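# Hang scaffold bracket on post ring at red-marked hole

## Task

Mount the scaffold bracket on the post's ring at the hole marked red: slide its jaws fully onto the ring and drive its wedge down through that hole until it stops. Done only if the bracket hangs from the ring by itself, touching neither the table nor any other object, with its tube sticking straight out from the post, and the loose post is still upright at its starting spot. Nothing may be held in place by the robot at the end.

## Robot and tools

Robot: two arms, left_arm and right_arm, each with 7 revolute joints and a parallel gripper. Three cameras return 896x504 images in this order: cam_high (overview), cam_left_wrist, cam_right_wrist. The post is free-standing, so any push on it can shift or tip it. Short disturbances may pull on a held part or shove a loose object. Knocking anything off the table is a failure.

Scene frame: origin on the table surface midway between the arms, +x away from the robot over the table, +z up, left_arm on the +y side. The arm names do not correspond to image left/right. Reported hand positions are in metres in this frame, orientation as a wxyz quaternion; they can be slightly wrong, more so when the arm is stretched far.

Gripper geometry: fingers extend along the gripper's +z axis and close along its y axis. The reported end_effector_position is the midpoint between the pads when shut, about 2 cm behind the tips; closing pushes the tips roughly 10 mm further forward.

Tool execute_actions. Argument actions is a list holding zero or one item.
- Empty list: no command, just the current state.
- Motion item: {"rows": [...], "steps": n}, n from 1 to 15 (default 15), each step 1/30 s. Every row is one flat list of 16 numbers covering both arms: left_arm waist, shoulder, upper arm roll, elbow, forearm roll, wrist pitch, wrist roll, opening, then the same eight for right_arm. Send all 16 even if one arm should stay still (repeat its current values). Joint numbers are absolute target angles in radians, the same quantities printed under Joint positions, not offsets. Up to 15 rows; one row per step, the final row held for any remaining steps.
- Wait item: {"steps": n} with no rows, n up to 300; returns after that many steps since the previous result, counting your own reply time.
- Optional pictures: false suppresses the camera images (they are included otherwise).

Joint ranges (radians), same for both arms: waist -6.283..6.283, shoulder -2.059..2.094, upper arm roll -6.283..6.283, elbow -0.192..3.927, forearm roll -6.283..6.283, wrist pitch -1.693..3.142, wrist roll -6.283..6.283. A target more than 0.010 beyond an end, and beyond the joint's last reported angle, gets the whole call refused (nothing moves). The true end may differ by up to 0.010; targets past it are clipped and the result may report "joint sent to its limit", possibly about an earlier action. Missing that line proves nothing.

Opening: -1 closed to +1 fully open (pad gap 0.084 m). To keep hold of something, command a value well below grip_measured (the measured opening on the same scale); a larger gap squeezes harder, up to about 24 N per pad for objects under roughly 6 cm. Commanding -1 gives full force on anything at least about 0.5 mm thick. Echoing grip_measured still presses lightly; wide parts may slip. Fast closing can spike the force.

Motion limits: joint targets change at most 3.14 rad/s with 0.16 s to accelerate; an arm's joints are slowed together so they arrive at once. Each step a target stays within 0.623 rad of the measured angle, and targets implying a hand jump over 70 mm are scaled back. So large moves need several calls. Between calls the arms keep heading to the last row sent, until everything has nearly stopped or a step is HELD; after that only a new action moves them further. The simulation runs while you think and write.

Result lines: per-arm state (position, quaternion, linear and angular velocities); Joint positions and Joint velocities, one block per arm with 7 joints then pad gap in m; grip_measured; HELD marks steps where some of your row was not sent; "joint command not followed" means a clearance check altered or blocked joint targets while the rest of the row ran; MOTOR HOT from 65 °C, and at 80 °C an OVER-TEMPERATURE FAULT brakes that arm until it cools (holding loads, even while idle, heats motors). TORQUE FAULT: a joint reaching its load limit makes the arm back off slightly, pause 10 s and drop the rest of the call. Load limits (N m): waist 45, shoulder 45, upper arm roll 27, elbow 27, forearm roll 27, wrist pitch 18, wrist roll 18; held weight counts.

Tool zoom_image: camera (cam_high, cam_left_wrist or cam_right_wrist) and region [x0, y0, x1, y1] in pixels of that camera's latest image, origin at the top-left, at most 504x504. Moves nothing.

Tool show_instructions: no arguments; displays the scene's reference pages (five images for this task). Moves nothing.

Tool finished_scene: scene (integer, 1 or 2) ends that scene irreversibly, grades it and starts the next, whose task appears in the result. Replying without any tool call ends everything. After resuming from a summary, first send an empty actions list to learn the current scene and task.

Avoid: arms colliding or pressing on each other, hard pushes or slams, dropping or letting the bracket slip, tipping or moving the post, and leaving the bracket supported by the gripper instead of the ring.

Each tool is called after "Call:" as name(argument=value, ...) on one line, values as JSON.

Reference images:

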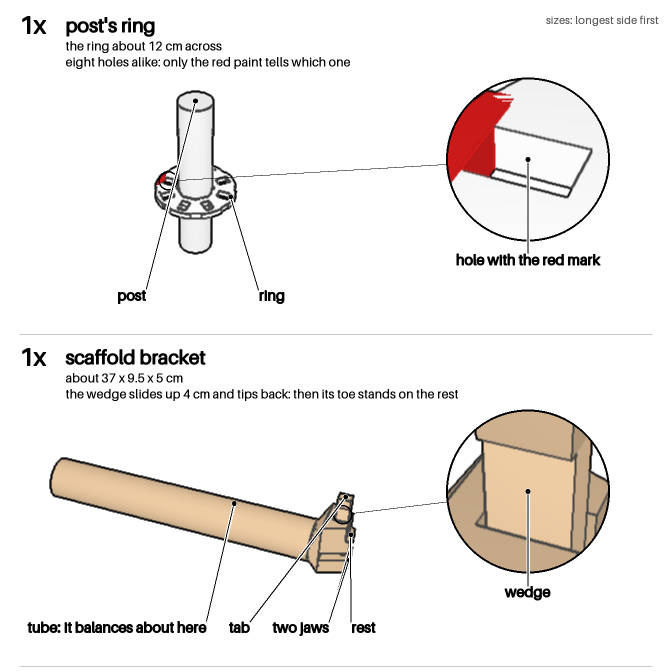

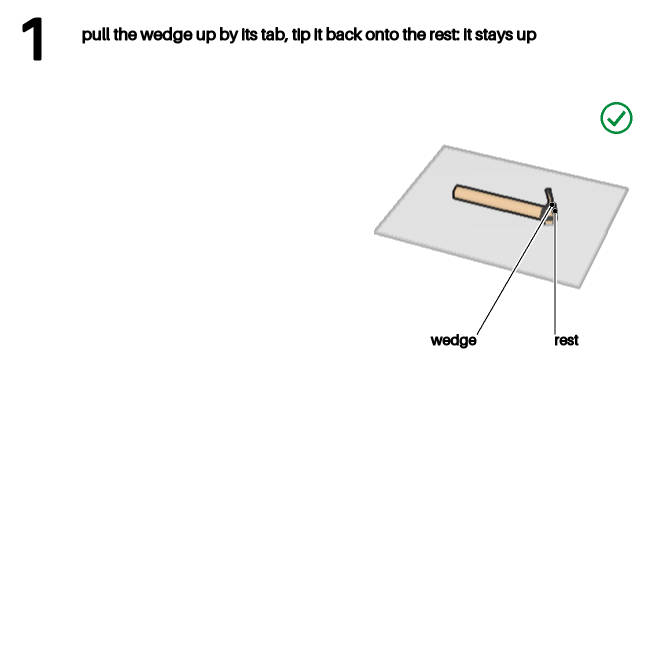

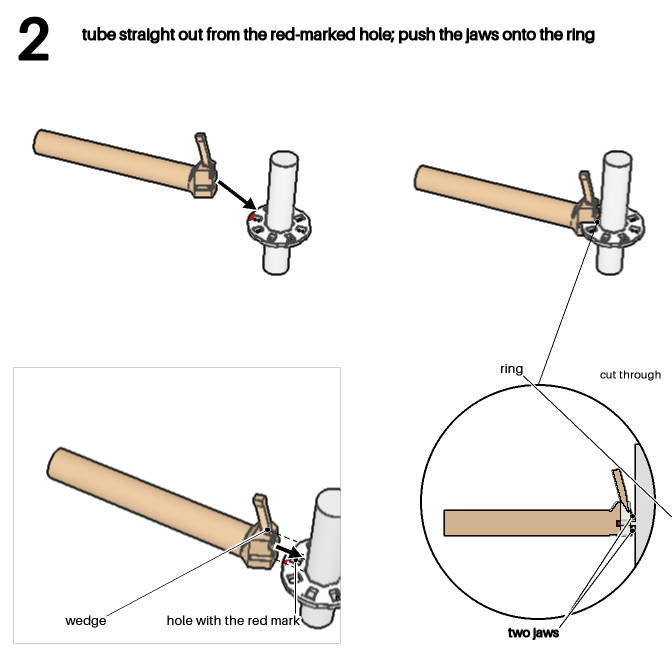

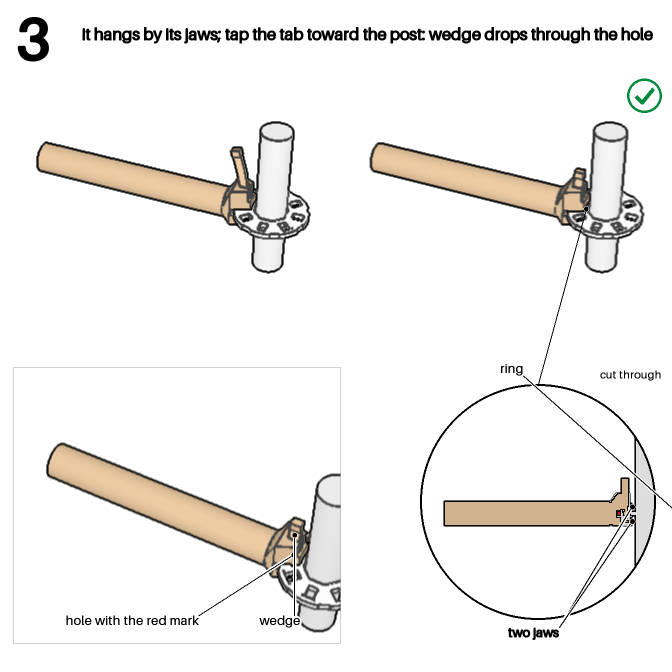

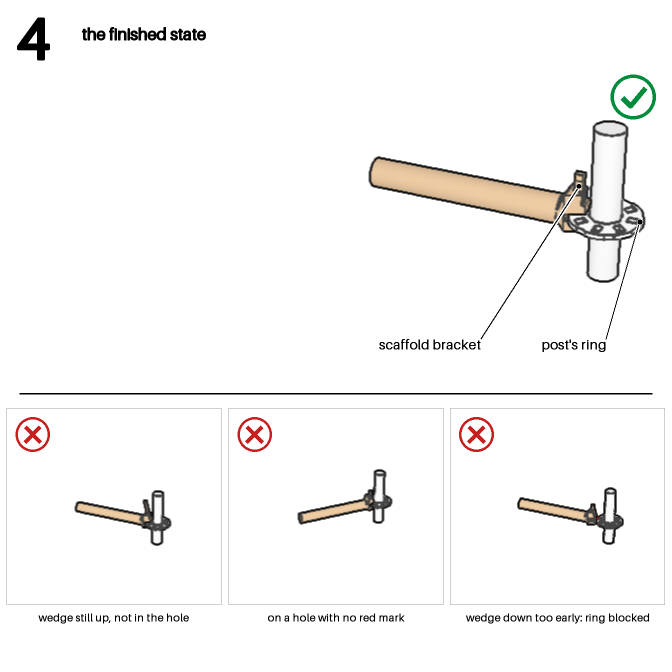

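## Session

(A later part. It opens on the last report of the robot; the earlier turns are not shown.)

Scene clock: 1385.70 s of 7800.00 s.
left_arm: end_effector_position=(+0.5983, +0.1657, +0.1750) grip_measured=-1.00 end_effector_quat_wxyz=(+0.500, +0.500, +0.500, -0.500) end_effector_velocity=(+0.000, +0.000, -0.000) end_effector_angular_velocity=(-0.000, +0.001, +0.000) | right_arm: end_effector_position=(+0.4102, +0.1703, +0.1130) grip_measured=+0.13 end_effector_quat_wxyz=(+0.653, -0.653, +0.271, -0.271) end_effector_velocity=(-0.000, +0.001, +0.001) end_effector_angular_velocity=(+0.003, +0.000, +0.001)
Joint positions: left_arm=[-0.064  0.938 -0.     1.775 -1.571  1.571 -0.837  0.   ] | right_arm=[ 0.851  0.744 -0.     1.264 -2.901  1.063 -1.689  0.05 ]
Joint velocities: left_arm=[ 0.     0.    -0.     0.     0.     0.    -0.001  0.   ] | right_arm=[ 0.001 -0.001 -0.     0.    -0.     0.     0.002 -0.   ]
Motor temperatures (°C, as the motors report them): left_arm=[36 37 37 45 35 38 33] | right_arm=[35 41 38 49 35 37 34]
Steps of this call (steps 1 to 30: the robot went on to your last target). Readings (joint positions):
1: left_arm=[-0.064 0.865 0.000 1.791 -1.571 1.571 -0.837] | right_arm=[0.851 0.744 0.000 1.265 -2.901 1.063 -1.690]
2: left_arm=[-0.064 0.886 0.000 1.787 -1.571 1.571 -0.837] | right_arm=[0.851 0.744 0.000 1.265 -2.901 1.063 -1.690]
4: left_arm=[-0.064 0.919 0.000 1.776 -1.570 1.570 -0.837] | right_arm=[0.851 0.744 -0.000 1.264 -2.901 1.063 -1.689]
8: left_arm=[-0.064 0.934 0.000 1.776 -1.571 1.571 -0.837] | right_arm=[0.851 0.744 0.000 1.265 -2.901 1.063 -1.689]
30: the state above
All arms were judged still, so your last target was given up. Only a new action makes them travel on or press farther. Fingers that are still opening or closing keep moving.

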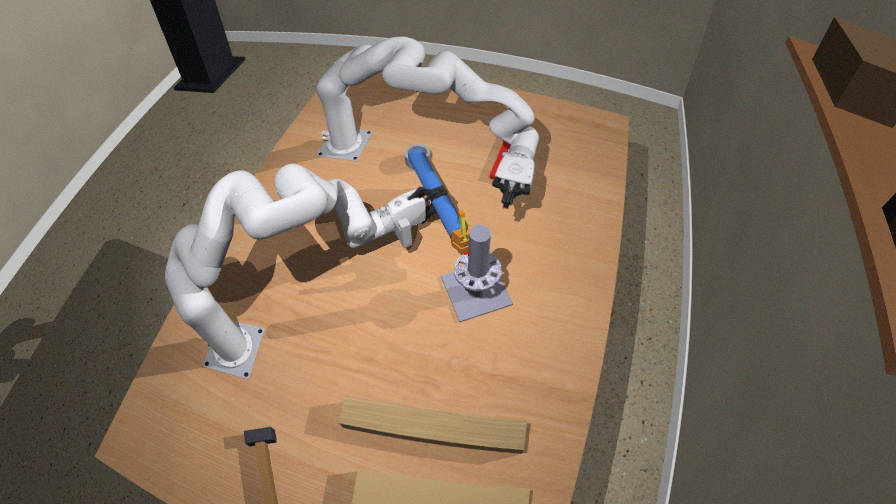

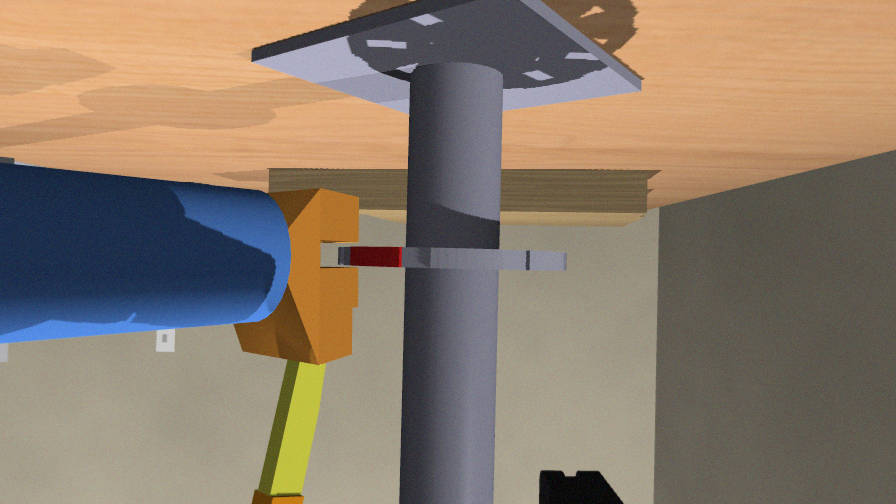

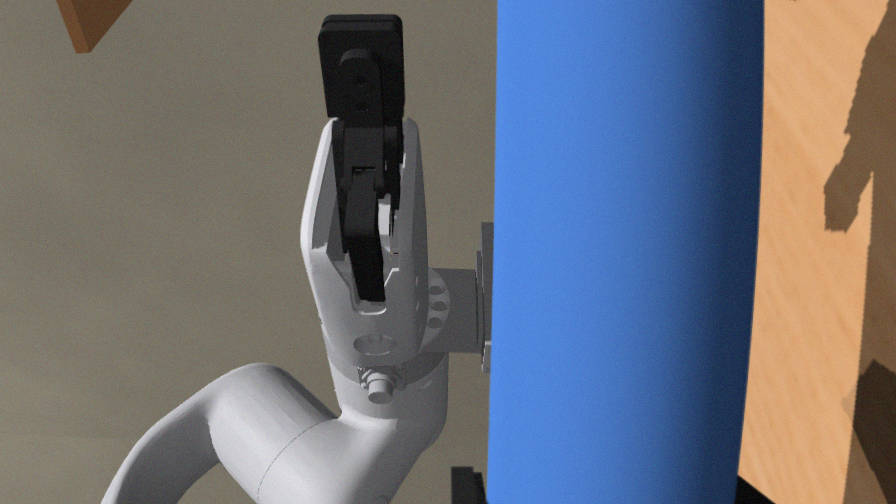

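Call:
execute_actions(actions=[{"rows": [[-0.064,0.9385,0,1.7751,-1.5708,1.5708,-0.8366,-1,0.8499,0.7435,0,1.2637,-2.9026,1.0630,-1.6889,-1],[-0.064,0.9385,0,1.7751,-1.5708,1.5708,-0.8366,-1,0.8478,0.7428,0,1.2624,-2.9050,1.0634,-1.6880,-1],[-0.064,0.9385,0,1.7751,-1.5708,1.5708,-0.8366,-1,0.8450,0.7419,0,1.2606,-2.9083,1.0640,-1.6867,-1],[-0.064,0.9385,0,1.7751,-1.5708,1.5708,-0.8366,-1,0.8419,0.7409,0,1.2587,-2.9120,1.0646,-1.6853,-1],[-0.064,0.9385,0,1.7751,-1.5708,1.5708,-0.8366,-1,0.8385,0.7398,0,1.2566,-2.9159,1.0653,-1.6838,-1],[-0.064,0.9385,0,1.7751,-1.5708,1.5708,-0.8366,-1,0.8351,0.7387,0,1.2545,-2.9198,1.0660,-1.6822,-1],[-0.064,0.9385,0,1.7751,-1.5708,1.5708,-0.8366,-1,0.8320,0.7377,0,1.2525,-2.9235,1.0666,-1.6808,-1],[-0.064,0.9385,0,1.7751,-1.5708,1.5708,-0.8366,-1,0.8292,0.7368,0,1.2507,-2.9268,1.0672,-1.6796,-1],[-0.064,0.9385,0,1.7751,-1.5708,1.5708,-0.8366,-1,0.8269,0.7361,0,1.2493,-2.9294,1.0677,-1.6785,-1],[-0.064,0.9385,0,1.7751,-1.5708,1.5708,-0.8366,-1,0.8253,0.7356,0,1.2483,-2.9313,1.0680,-1.6778,-1]], "steps": 15}], pictures=false)

Call:
execute_actions(actions=[{"steps": 20}])

Call:
zoom_image(camera="cam_left_wrist", region=[320, 210, 460, 300])

Scene clock: 1448.63 s of 7800.00 s.
left_arm: end_effector_position=(+0.5983, +0.1657, +0.1750) grip_measured=-1.00 end_effector_quat_wxyz=(+0.500, +0.500, +0.500, -0.500) end_effector_velocity=(+0.000, +0.000, -0.000) end_effector_angular_velocity=(+0.001, -0.000, -0.000) | right_arm: end_effector_position=(+0.4201, +0.1592, +0.1131) grip_measured=+0.13 end_effector_quat_wxyz=(+0.652, -0.653, +0.270, -0.274) end_effector_velocity=(-0.009, +0.006, -0.000) end_effector_angular_velocity=(+0.004, +0.005, +0.023)
Joint positions: left_arm=[-0.064  0.938  0.     1.775 -1.571  1.571 -0.837  0.   ] | right_arm=[ 0.825  0.736 -0.001  1.249 -2.93   1.068 -1.678  0.05 ]
Joint velocities: left_arm=[ 0.     0.     0.     0.001  0.001 -0.    -0.     0.   ] | right_arm=[-0.003 -0.003  0.016 -0.006 -0.016  0.002  0.004 -0.   ]
Motor temperatures (°C, as the motors report them): left_arm=[36 38 37 44 35 38 33] | right_arm=[35 41 38 49 35 37 34]
Steps of this call (steps 1 to 90: nothing new was sent; then 59.43 s passed at rest; steps 91 to 105: all 15 steps of this action). Readings (joint positions):
91: left_arm=[-0.064 0.938 -0.000 1.775 -1.571 1.571 -0.837] | right_arm=[0.851 0.744 0.000 1.264 -2.901 1.063 -1.689]
92: left_arm=[-0.064 0.939 0.000 1.775 -1.571 1.571 -0.837] | right_arm=[0.851 0.744 0.000 1.264 -2.902 1.063 -1.689]
94: left_arm=[-0.064 0.939 -0.000 1.775 -1.571 1.571 -0.837] | right_arm=[0.849 0.743 0.001 1.263 -2.904 1.063 -1.688]
98: left_arm=[-0.064 0.939 -0.000 1.775 -1.571 1.571 -0.837] | right_arm=[0.839 0.740 0.000 1.256 -2.916 1.065 -1.684]
105: the state above

Scene clock: 1449.30 s of 7800.00 s.
left_arm: end_effector_position=(+0.5983, +0.1657, +0.1750) grip_measured=-1.00 end_effector_quat_wxyz=(+0.500, +0.500, +0.500, -0.500) end_effector_velocity=(+0.000, +0.000, +0.000) end_effector_angular_velocity=(-0.000, -0.000, +0.000) | right_arm: end_effector_position=(+0.4192, +0.1597, +0.1131) grip_measured=+0.13 end_effector_quat_wxyz=(+0.653, -0.653, +0.270, -0.273) end_effector_velocity=(+0.002, -0.001, +0.000) end_effector_angular_velocity=(-0.000, -0.000, -0.004)
Joint positions: left_arm=[-0.064  0.939  0.     1.775 -1.571  1.571 -0.837  0.   ] | right_arm=[ 0.825  0.736  0.     1.248 -2.931  1.068 -1.678  0.05 ]
Joint velocities: left_arm=[-0.     0.     0.001  0.    -0.001  0.     0.     0.   ] | right_arm=[-0.002 -0.    -0.002 -0.     0.001 -0.     0.001 -0.   ]
Motor temperatures (°C, as the motors report them): left_arm=[36 38 37 44 35 38 33] | right_arm=[35 41 38 49 35 37 34]
Steps of this call (steps 1 to 15: the robot went on to your last target; steps 16 to 20: nothing new was sent). Readings (joint positions):
1: left_arm=[-0.064 0.939 0.000 1.775 -1.571 1.571 -0.837] | right_arm=[0.825 0.736 -0.001 1.249 -2.930 1.068 -1.678]
2: left_arm=[-0.064 0.939 -0.000 1.775 -1.571 1.571 -0.837] | right_arm=[0.826 0.736 0.000 1.249 -2.931 1.068 -1.678]
4: left_arm=[-0.064 0.939 0.000 1.775 -1.571 1.571 -0.837] | right_arm=[0.826 0.736 0.001 1.249 -2.931 1.068 -1.678]
8: left_arm=[-0.064 0.938 -0.000 1.775 -1.571 1.571 -0.837] | right_arm=[0.826 0.736 0.000 1.248 -2.931 1.068 -1.678]
20: the state above
All arms were judged still, so your last target was given up. Only a new action makes them travel on or press farther. Fingers that are still opening or closing keep moving.

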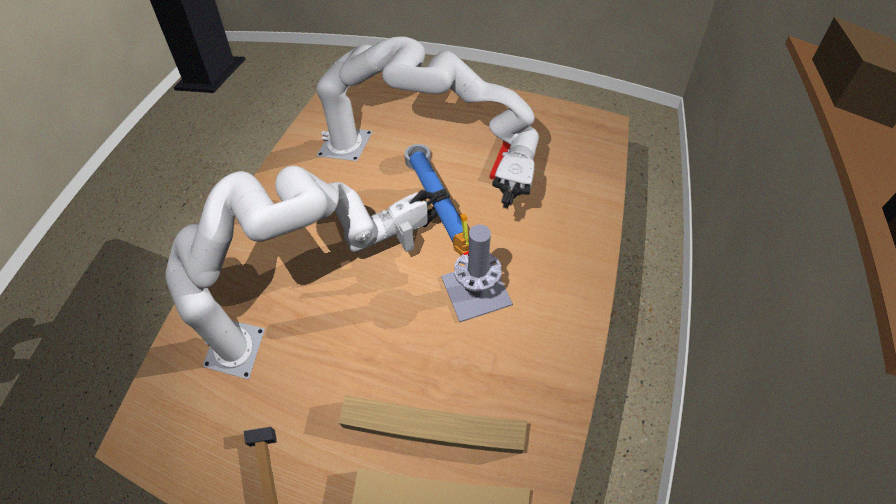

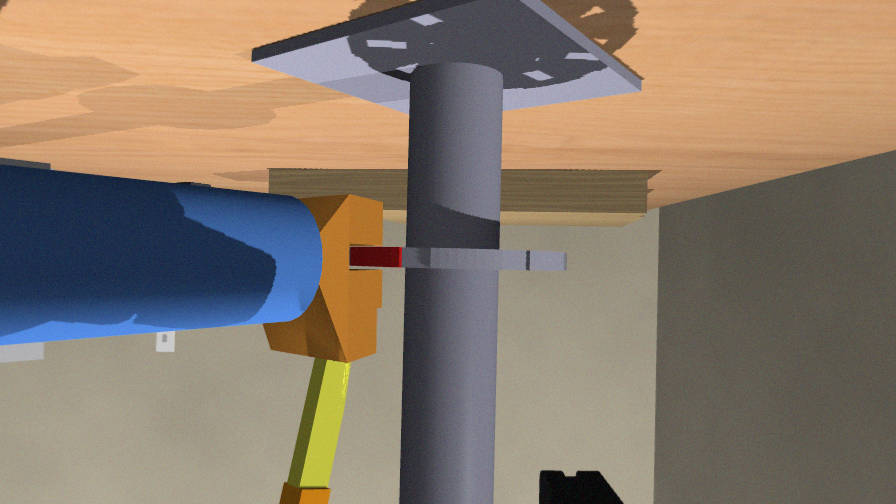

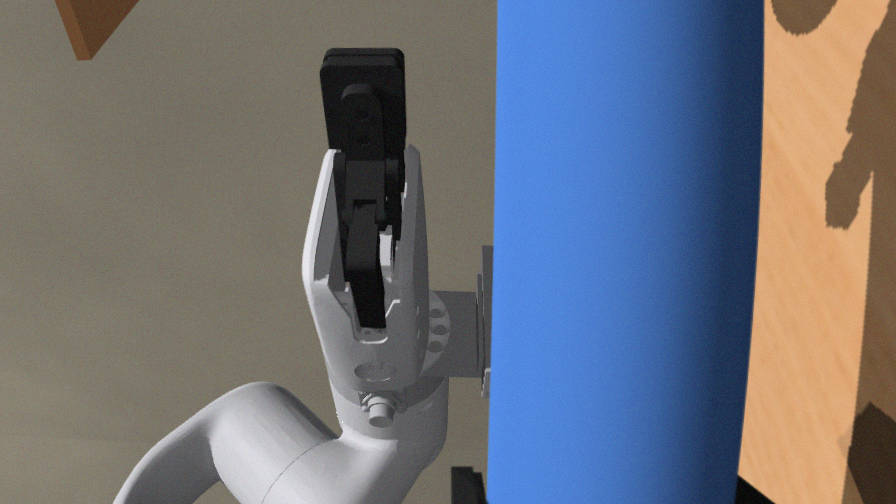

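Region (320, 210, 460, 300) of cam_left_wrist's 896x504 image, scaled by 3.600, with more detail than that image has; it fills the top 324 rows of this view, and the rest is white.

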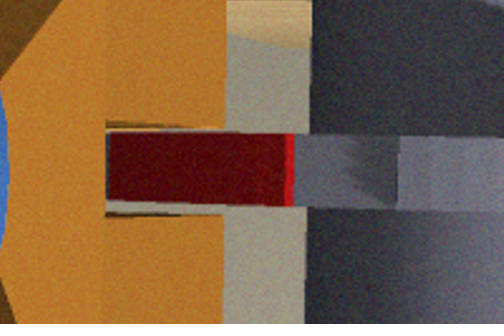

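Call:
execute_actions(actions=[{"rows": [[-0.064,0.9385,0,1.7751,-1.5708,1.5708,-0.8366,-1,0.8244,0.7353,0,1.2478,-2.9323,1.0682,-1.6762,-1],[-0.064,0.9385,0,1.7751,-1.5708,1.5708,-0.8366,-1,0.8232,0.7349,0,1.2470,-2.9338,1.0685,-1.6747,-1],[-0.064,0.9385,0,1.7751,-1.5708,1.5708,-0.8366,-1,0.8214,0.7343,0,1.2459,-2.9358,1.0688,-1.6737,-1],[-0.064,0.9385,0,1.7751,-1.5708,1.5708,-0.8366,-1,0.8197,0.7338,0,1.2448,-2.9378,1.0692,-1.6726,-1],[-0.064,0.9385,0,1.7751,-1.5708,1.5708,-0.8366,-1,0.8180,0.7332,0,1.2437,-2.9398,1.0696,-1.6716,-1],[-0.064,0.9385,0,1.7751,-1.5708,1.5708,-0.8366,-1,0.8162,0.7326,0,1.2426,-2.9418,1.0699,-1.6705,-1],[-0.064,0.9385,0,1.7751,-1.5708,1.5708,-0.8366,-1,0.8145,0.7321,0,1.2416,-2.9439,1.0703,-1.6695,-1],[-0.064,0.9385,0,1.7751,-1.5708,1.5708,-0.8366,-1,0.8128,0.7315,0,1.2405,-2.9459,1.0706,-1.6684,-1],[-0.064,0.9385,0,1.7751,-1.5708,1.5708,-0.8366,-1,0.8111,0.7310,0,1.2394,-2.9479,1.0710,-1.6674,-1],[-0.064,0.9385,0,1.7751,-1.5708,1.5708,-0.8366,-1,0.8093,0.7304,0,1.2383,-2.9499,1.0713,-1.6663,-1],[-0.064,0.9385,0,1.7751,-1.5708,1.5708,-0.8366,-1,0.8076,0.7299,0,1.2372,-2.9519,1.0717,-1.6653,-1],[-0.064,0.9385,0,1.7751,-1.5708,1.5708,-0.8366,-1,0.8059,0.7293,0,1.2362,-2.9539,1.0720,-1.6642,-1],[-0.064,0.9385,0,1.7751,-1.5708,1.5708,-0.8366,-1,0.8046,0.7289,0,1.2353,-2.9554,1.0723,-1.6635,-1],[-0.064,0.9385,0,1.7751,-1.5708,1.5708,-0.8366,-1,0.8037,0.7286,0,1.2348,-2.9564,1.0725,-1.6629,-1]], "steps": 15}], pictures=false)

Call:
execute_actions(actions=[{"steps": 20}])

Call:
zoom_image(camera="cam_left_wrist", region=[330, 210, 470, 300])

Scene clock: 1472.90 s of 7800.00 s.
left_arm: end_effector_position=(+0.5983, +0.1657, +0.1750) grip_measured=-1.00 end_effector_quat_wxyz=(+0.500, +0.500, +0.500, -0.500) end_effector_velocity=(+0.000, -0.000, +0.000) end_effector_angular_velocity=(-0.000, -0.000, +0.000) | right_arm: end_effector_position=(+0.4260, +0.1516, +0.1131) grip_measured=+0.13 end_effector_quat_wxyz=(+0.653, -0.653, +0.270, -0.273) end_effector_velocity=(+0.012, -0.015, -0.001) end_effector_angular_velocity=(-0.000, +0.001, -0.001)
Joint positions: left_arm=[-0.064  0.938 -0.     1.775 -1.571  1.571 -0.837  0.   ] | right_arm=[ 0.806  0.73  -0.     1.237 -2.953  1.072 -1.665  0.05 ]
Joint velocities: left_arm=[ 0.     0.    -0.     0.001 -0.    -0.    -0.001  0.   ] | right_arm=[-0.037 -0.011  0.    -0.022 -0.041  0.007  0.022  0.   ]
Motor temperatures (°C, as the motors report them): left_arm=[36 38 37 44 35 38 33] | right_arm=[35 41 38 50 35 37 34]
Steps of this call (steps 1 to 90: nothing new was sent; then 20.10 s passed at rest; steps 91 to 105: all 15 steps of this action). Readings (joint positions):
91: left_arm=[-0.064 0.938 -0.000 1.775 -1.571 1.571 -0.837] | right_arm=[0.825 0.736 0.000 1.248 -2.931 1.068 -1.678]
92: left_arm=[-0.064 0.938 -0.000 1.775 -1.571 1.571 -0.837] | right_arm=[0.825 0.736 0.000 1.248 -2.932 1.068 -1.677]
94: left_arm=[-0.064 0.939 -0.000 1.775 -1.571 1.571 -0.837] | right_arm=[0.824 0.735 0.000 1.247 -2.933 1.068 -1.676]
98: left_arm=[-0.064 0.939 -0.000 1.775 -1.571 1.571 -0.837] | right_arm=[0.818 0.733 0.000 1.244 -2.940 1.070 -1.672]
105: the state above

Scene clock: 1473.57 s of 7800.00 s.
left_arm: end_effector_position=(+0.5983, +0.1657, +0.1750) grip_measured=-1.00 end_effector_quat_wxyz=(+0.500, +0.500, +0.500, -0.500) end_effector_velocity=(+0.000, +0.001, -0.000) end_effector_angular_velocity=(+0.000, +0.000, +0.001) | right_arm: end_effector_position=(+0.4266, +0.1507, +0.1131) grip_measured=+0.13 end_effector_quat_wxyz=(+0.653, -0.653, +0.270, -0.272) end_effector_velocity=(-0.001, +0.001, -0.000) end_effector_angular_velocity=(-0.001, +0.000, +0.002)
Joint positions: left_arm=[-0.064  0.939  0.     1.775 -1.571  1.571 -0.837  0.   ] | right_arm=[ 0.804  0.729  0.     1.235 -2.956  1.073 -1.663  0.05 ]
Joint velocities: left_arm=[ 0.001 -0.     0.    -0.    -0.    -0.    -0.     0.   ] | right_arm=[ 0.002  0.001  0.001  0.     0.    -0.    -0.001 -0.   ]
Motor temperatures (°C, as the motors report them): left_arm=[36 38 37 44 35 38 33] | right_arm=[35 41 38 50 35 37 34]
Steps of this call (steps 1 to 15: the robot went on to your last target; steps 16 to 20: nothing new was sent). Readings (joint positions):
1: left_arm=[-0.064 0.939 0.000 1.775 -1.571 1.571 -0.837] | right_arm=[0.805 0.729 -0.000 1.236 -2.954 1.072 -1.664]
2: left_arm=[-0.064 0.939 0.000 1.775 -1.571 1.571 -0.837] | right_arm=[0.805 0.729 -0.000 1.236 -2.955 1.072 -1.664]
4: left_arm=[-0.064 0.939 -0.000 1.775 -1.571 1.571 -0.837] | right_arm=[0.804 0.729 -0.000 1.235 -2.956 1.072 -1.663]
8: left_arm=[-0.064 0.939 0.000 1.775 -1.571 1.571 -0.837] | right_arm=[0.804 0.729 0.000 1.235 -2.956 1.072 -1.663]
20: the state above
All arms were judged still, so your last target was given up. Only a new action makes them travel on or press farther. Fingers that are still opening or closing keep moving.

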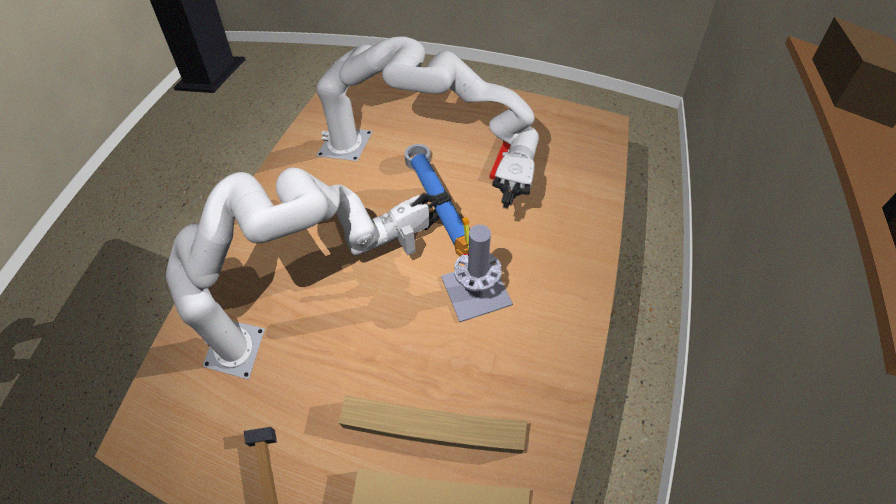

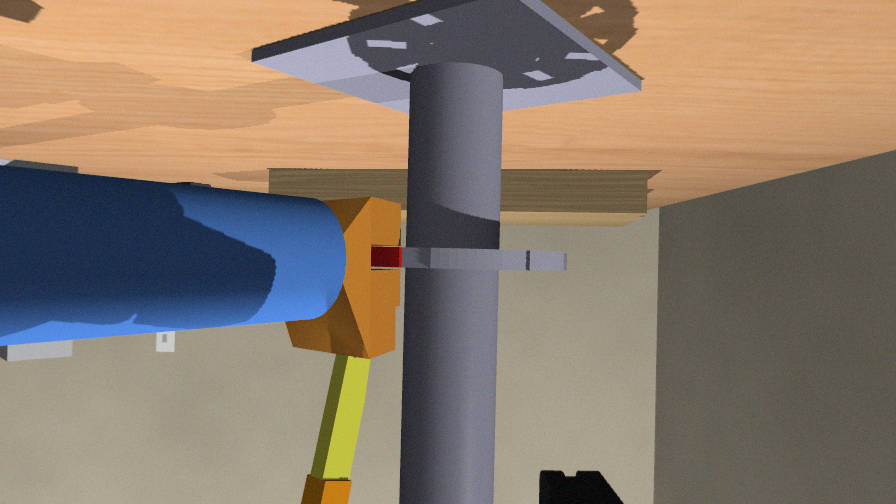

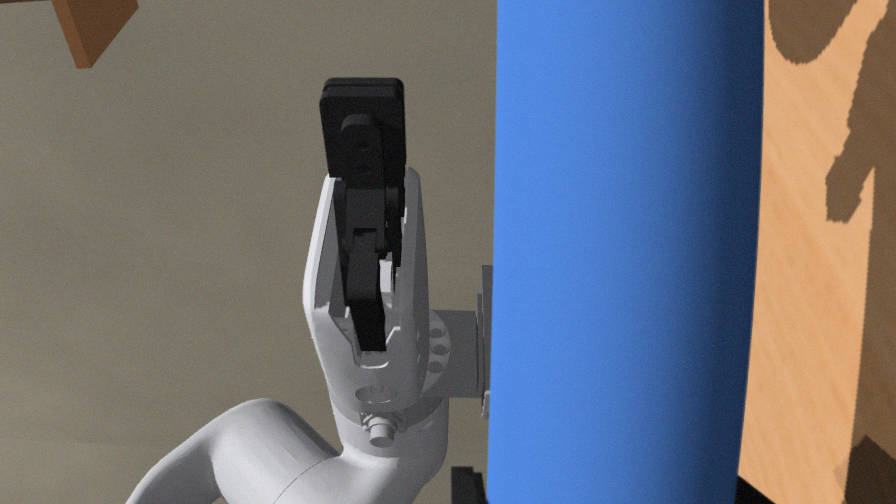

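Region (330, 210, 470, 300) of cam_left_wrist's 896x504 image, scaled by 3.600, with more detail than that image has; it fills the top 324 rows of this view, and the rest is white.

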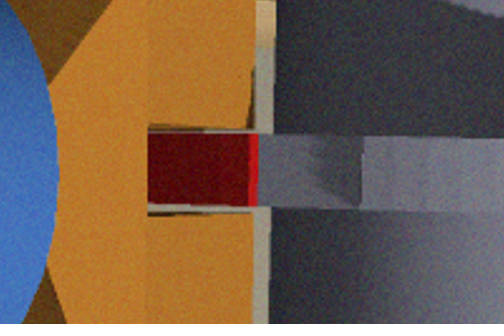

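Call:
execute_actions(actions=[{"rows": [[-0.064,0.9385,0,1.7751,-1.5708,1.5708,-0.8366,-1,0.8029,0.7283,0,1.2343,-2.9574,1.0727,-1.6624,-1],[-0.064,0.9385,0,1.7751,-1.5708,1.5708,-0.8366,-1,0.8016,0.7279,0,1.2335,-2.9589,1.0729,-1.6616,-1],[-0.064,0.9385,0,1.7751,-1.5708,1.5708,-0.8366,-1,0.7999,0.7274,0,1.2324,-2.9610,1.0733,-1.6606,-1],[-0.064,0.9385,0,1.7751,-1.5708,1.5708,-0.8366,-1,0.7977,0.7267,0,1.2310,-2.9635,1.0737,-1.6593,-1],[-0.064,0.9385,0,1.7751,-1.5708,1.5708,-0.8366,-1,0.7955,0.7260,0,1.2297,-2.9660,1.0742,-1.6579,-1],[-0.064,0.9385,0,1.7751,-1.5708,1.5708,-0.8366,-1,0.7934,0.7253,0,1.2283,-2.9685,1.0746,-1.6566,-1],[-0.064,0.9385,0,1.7751,-1.5708,1.5708,-0.8366,-1,0.7912,0.7246,0,1.2270,-2.9710,1.0751,-1.6553,-1],[-0.064,0.9385,0,1.7751,-1.5708,1.5708,-0.8366,-1,0.7891,0.7239,0,1.2256,-2.9735,1.0755,-1.6540,-1],[-0.064,0.9385,0,1.7751,-1.5708,1.5708,-0.8366,-1,0.7869,0.7232,0,1.2243,-2.9760,1.0760,-1.6527,-1],[-0.064,0.9385,0,1.7751,-1.5708,1.5708,-0.8366,-1,0.7847,0.7225,0,1.2229,-2.9786,1.0764,-1.6514,-1],[-0.064,0.9385,0,1.7751,-1.5708,1.5708,-0.8366,-1,0.7826,0.7218,0,1.2216,-2.9811,1.0769,-1.6501,-1],[-0.064,0.9385,0,1.7751,-1.5708,1.5708,-0.8366,-1,0.7809,0.7212,0,1.2205,-2.9831,1.0772,-1.6490,-1],[-0.064,0.9385,0,1.7751,-1.5708,1.5708,-0.8366,-1,0.7791,0.7207,0,1.2194,-2.9851,1.0776,-1.6480,-1],[-0.064,0.9385,0,1.7751,-1.5708,1.5708,-0.8366,-1,0.7778,0.7203,0,1.2186,-2.9866,1.0778,-1.6472,-1]], "steps": 15}], pictures=false)

Call:
execute_actions(actions=[{"steps": 20}])

Call:
zoom_image(camera="cam_left_wrist", region=[340, 190, 520, 330])

Scene clock: 1498.43 s of 7800.00 s.
left_arm: end_effector_position=(+0.5983, +0.1657, +0.1750) grip_measured=-1.00 end_effector_quat_wxyz=(+0.500, +0.500, +0.500, -0.500) end_effector_velocity=(+0.000, +0.001, -0.000) end_effector_angular_velocity=(+0.001, +0.001, +0.001) | right_arm: end_effector_position=(+0.4343, +0.1409, +0.1131) grip_measured=+0.13 end_effector_quat_wxyz=(+0.653, -0.653, +0.270, -0.273) end_effector_velocity=(+0.014, -0.019, -0.000) end_effector_angular_velocity=(-0.002, +0.000, +0.002)
Joint positions: left_arm=[-0.064  0.939 -0.     1.775 -1.571  1.571 -0.837  0.   ] | right_arm=[ 0.781  0.721 -0.001  1.221 -2.982  1.077 -1.649  0.05 ]
Joint velocities: left_arm=[ 0.001 -0.     0.001 -0.    -0.     0.    -0.     0.   ] | right_arm=[-0.046 -0.015  0.001 -0.028 -0.054  0.009  0.025  0.   ]
Motor temperatures (°C, as the motors report them): left_arm=[36 38 37 44 35 38 33] | right_arm=[35 41 38 50 35 37 34]
Steps of this call (steps 1 to 90: nothing new was sent; then 21.37 s passed at rest; steps 91 to 105: all 15 steps of this action). Readings (joint positions):
91: left_arm=[-0.064 0.939 0.000 1.775 -1.571 1.571 -0.837] | right_arm=[0.804 0.729 0.000 1.235 -2.956 1.073 -1.663]
92: left_arm=[-0.064 0.939 0.000 1.775 -1.571 1.571 -0.837] | right_arm=[0.804 0.729 0.000 1.235 -2.957 1.073 -1.663]
94: left_arm=[-0.064 0.938 -0.000 1.775 -1.571 1.571 -0.837] | right_arm=[0.802 0.728 0.000 1.234 -2.959 1.073 -1.662]
98: left_arm=[-0.064 0.938 0.000 1.775 -1.571 1.571 -0.837] | right_arm=[0.795 0.726 0.000 1.230 -2.966 1.074 -1.658]
105: the state above

Scene clock: 1499.10 s of 7800.00 s.
left_arm: end_effector_position=(+0.5983, +0.1657, +0.1750) grip_measured=-1.00 end_effector_quat_wxyz=(+0.500, +0.500, +0.500, -0.500) end_effector_velocity=(+0.000, -0.000, +0.000) end_effector_angular_velocity=(-0.001, -0.000, +0.000) | right_arm: end_effector_position=(+0.4349, +0.1398, +0.1131) grip_measured=+0.13 end_effector_quat_wxyz=(+0.653, -0.653, +0.270, -0.272) end_effector_velocity=(-0.001, +0.000, -0.001) end_effector_angular_velocity=(-0.001, +0.001, +0.001)
Joint positions: left_arm=[-0.064  0.938  0.     1.775 -1.571  1.571 -0.837  0.   ] | right_arm=[ 0.778  0.72   0.     1.219 -2.987  1.078 -1.647  0.05 ]
Joint velocities: left_arm=[ 0.    -0.    -0.001  0.001 -0.    -0.    -0.     0.   ] | right_arm=[ 0.     0.001  0.001 -0.001 -0.001  0.    -0.    -0.   ]
Motor temperatures (°C, as the motors report them): left_arm=[36 38 37 44 35 38 33] | right_arm=[35 41 38 50 35 37 34]
Steps of this call (steps 1 to 15: the robot went on to your last target; steps 16 to 20: nothing new was sent). Readings (joint positions):
1: left_arm=[-0.064 0.939 0.000 1.775 -1.571 1.571 -0.837] | right_arm=[0.780 0.721 -0.001 1.220 -2.984 1.077 -1.649]
2: left_arm=[-0.064 0.939 -0.000 1.775 -1.571 1.571 -0.837] | right_arm=[0.779 0.721 -0.001 1.220 -2.985 1.077 -1.648]
4: left_arm=[-0.064 0.939 0.000 1.775 -1.571 1.571 -0.837] | right_arm=[0.778 0.721 -0.000 1.219 -2.986 1.078 -1.648]
8: left_arm=[-0.064 0.939 0.000 1.775 -1.571 1.571 -0.837] | right_arm=[0.778 0.720 0.000 1.219 -2.986 1.078 -1.647]
20: the state above
All arms were judged still, so your last target was given up. Only a new action makes them travel on or press farther. Fingers that are still opening or closing keep moving.

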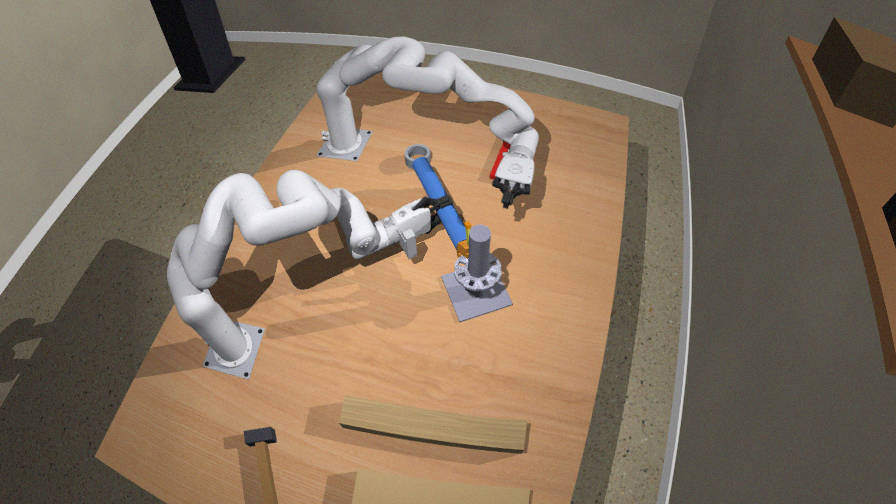

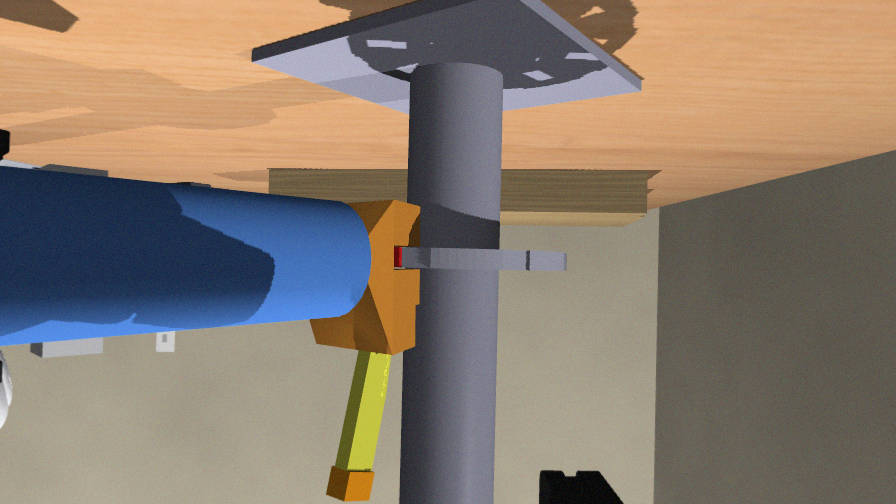

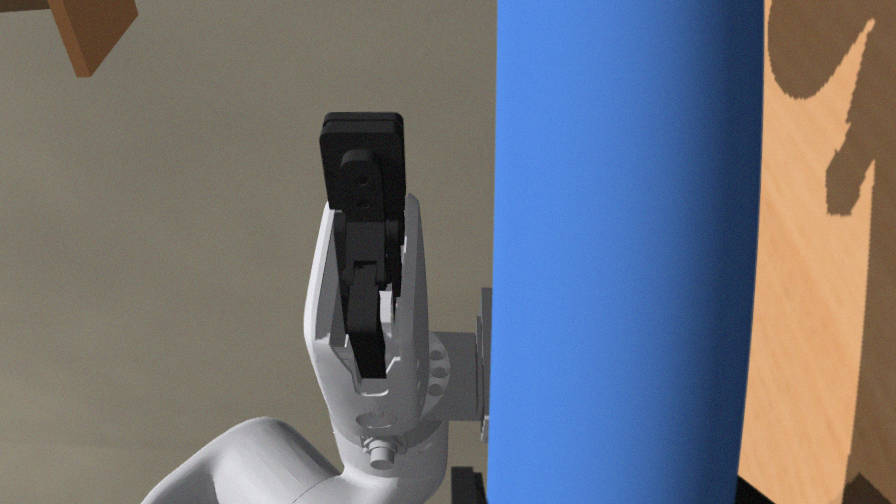

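Region (340, 190, 520, 330) of cam_left_wrist's 896x504 image, scaled by 2.800, with more detail than that image has.

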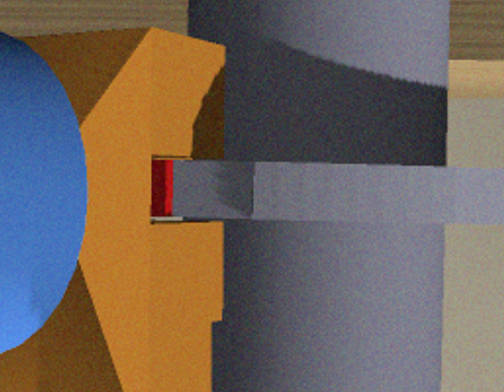

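Call:
execute_actions(actions=[{"rows": [[-0.064,0.9385,0,1.7751,-1.5708,1.5708,-0.8366,-1,0.7772,0.7201,0,1.2182,-2.9873,1.0780,-1.6468,-1],[-0.064,0.9385,0,1.7751,-1.5708,1.5708,-0.8366,-1,0.7766,0.7199,0,1.2178,-2.9880,1.0781,-1.6464,-1],[-0.064,0.9385,0,1.7751,-1.5708,1.5708,-0.8366,-1,0.7760,0.7197,0,1.2175,-2.9887,1.0782,-1.6461,-1],[-0.064,0.9385,0,1.7751,-1.5708,1.5708,-0.8366,-1,0.7754,0.7195,0,1.2171,-2.9894,1.0783,-1.6457,-1],[-0.064,0.9385,0,1.7751,-1.5708,1.5708,-0.8366,-1,0.7748,0.7193,0,1.2167,-2.9901,1.0785,-1.6453,-1],[-0.064,0.9385,0,1.7751,-1.5708,1.5708,-0.8366,-1,0.7742,0.7191,0,1.2163,-2.9908,1.0786,-1.6450,-1],[-0.064,0.9385,0,1.7751,-1.5708,1.5708,-0.8366,-1,0.7736,0.7189,0,1.2160,-2.9915,1.0787,-1.6446,-1],[-0.064,0.9385,0,1.7751,-1.5708,1.5708,-0.8366,-1,0.7730,0.7187,0,1.2156,-2.9922,1.0788,-1.6442,-1],[-0.064,0.9385,0,1.7751,-1.5708,1.5708,-0.8366,-1,0.7724,0.7185,0,1.2152,-2.9929,1.0790,-1.6439,-1],[-0.064,0.9385,0,1.7751,-1.5708,1.5708,-0.8366,-1,0.7718,0.7183,0,1.2148,-2.9937,1.0791,-1.6435,-1]], "steps": 15}])

Call:
zoom_image(camera="cam_left_wrist", region=[340, 190, 520, 330])

Scene clock: 1532.27 s of 7800.00 s.
left_arm: end_effector_position=(+0.5983, +0.1657, +0.1750) grip_measured=-1.00 end_effector_quat_wxyz=(+0.500, +0.500, +0.500, -0.500) end_effector_velocity=(-0.000, -0.000, -0.001) end_effector_angular_velocity=(+0.000, +0.001, +0.000) | right_arm: end_effector_position=(+0.4369, +0.1371, +0.1131) grip_measured=+0.13 end_effector_quat_wxyz=(+0.653, -0.653, +0.270, -0.272) end_effector_velocity=(-0.001, +0.000, +0.000) end_effector_angular_velocity=(+0.001, +0.000, +0.003)
Joint positions: left_arm=[-0.064  0.939 -0.     1.775 -1.571  1.571 -0.837  0.   ] | right_arm=[ 0.772  0.718 -0.     1.215 -2.993  1.079 -1.644  0.05 ]
Joint velocities: left_arm=[-0.     0.     0.    -0.002 -0.    -0.     0.001  0.   ] | right_arm=[-0.001 -0.001  0.002 -0.002 -0.003  0.001  0.001  0.   ]
Motor temperatures (°C, as the motors report them): left_arm=[36 38 37 44 35 38 33] | right_arm=[35 42 38 50 35 37 34]
Steps of this call (steps 1 to 90: nothing new was sent; then 29.67 s passed at rest; steps 91 to 105: all 15 steps of this action). Readings (joint positions):
91: left_arm=[-0.064 0.939 0.000 1.775 -1.571 1.571 -0.837] | right_arm=[0.778 0.720 0.000 1.219 -2.987 1.078 -1.647]
92: left_arm=[-0.064 0.938 0.000 1.775 -1.571 1.571 -0.837] | right_arm=[0.778 0.720 0.000 1.218 -2.987 1.078 -1.647]
94: left_arm=[-0.064 0.939 -0.000 1.775 -1.571 1.571 -0.837] | right_arm=[0.777 0.720 0.000 1.218 -2.988 1.078 -1.647]
98: left_arm=[-0.064 0.938 0.000 1.775 -1.571 1.571 -0.837] | right_arm=[0.775 0.719 -0.000 1.217 -2.990 1.078 -1.645]
105: the state above

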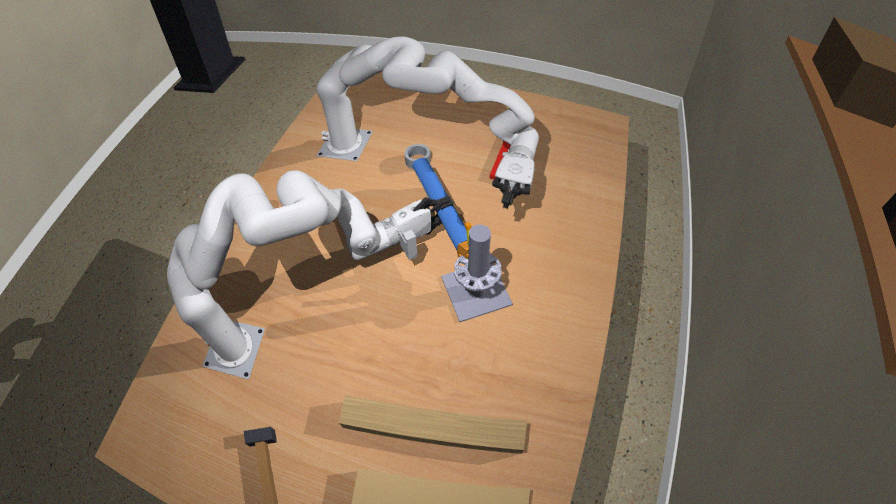

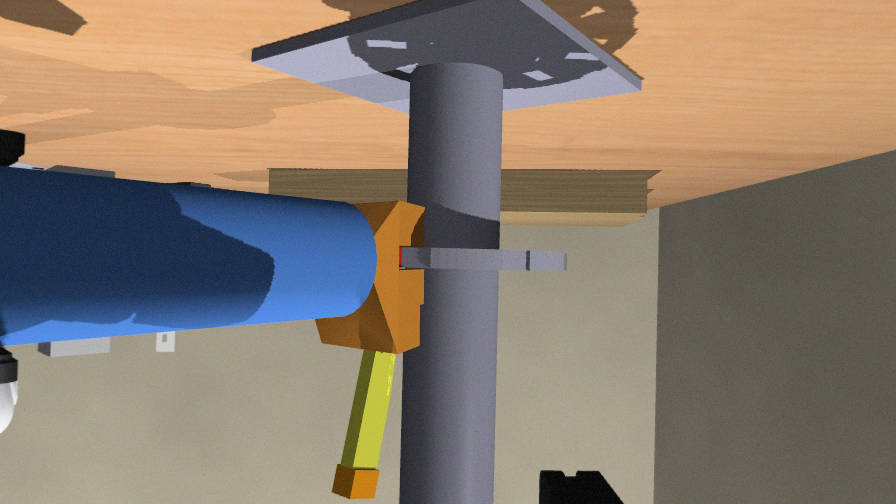

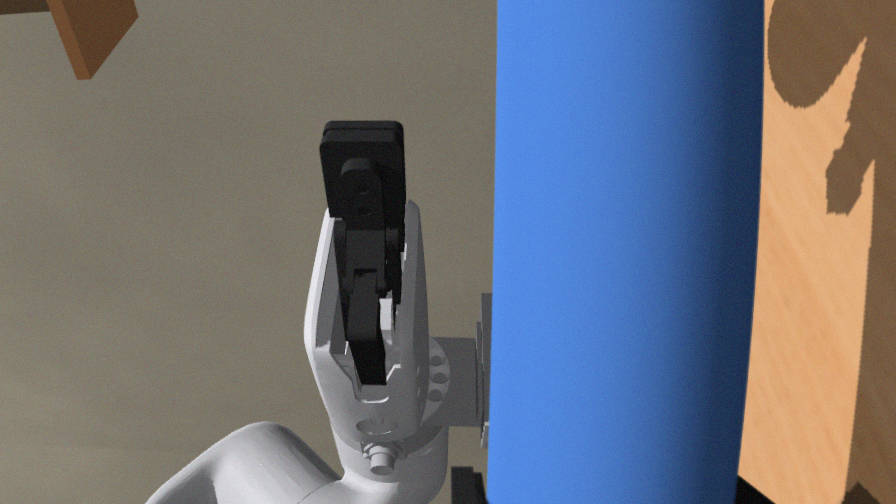

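Region (340, 190, 520, 330) of cam_left_wrist's 896x504 image, scaled by 2.800, with more detail than that image has.

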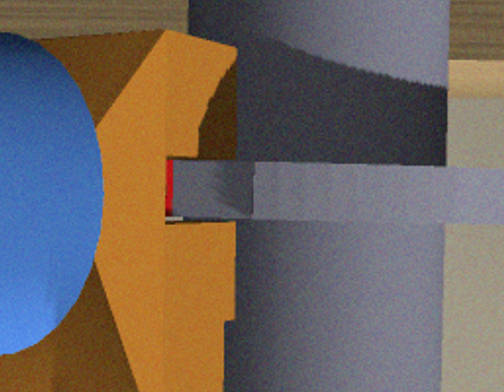

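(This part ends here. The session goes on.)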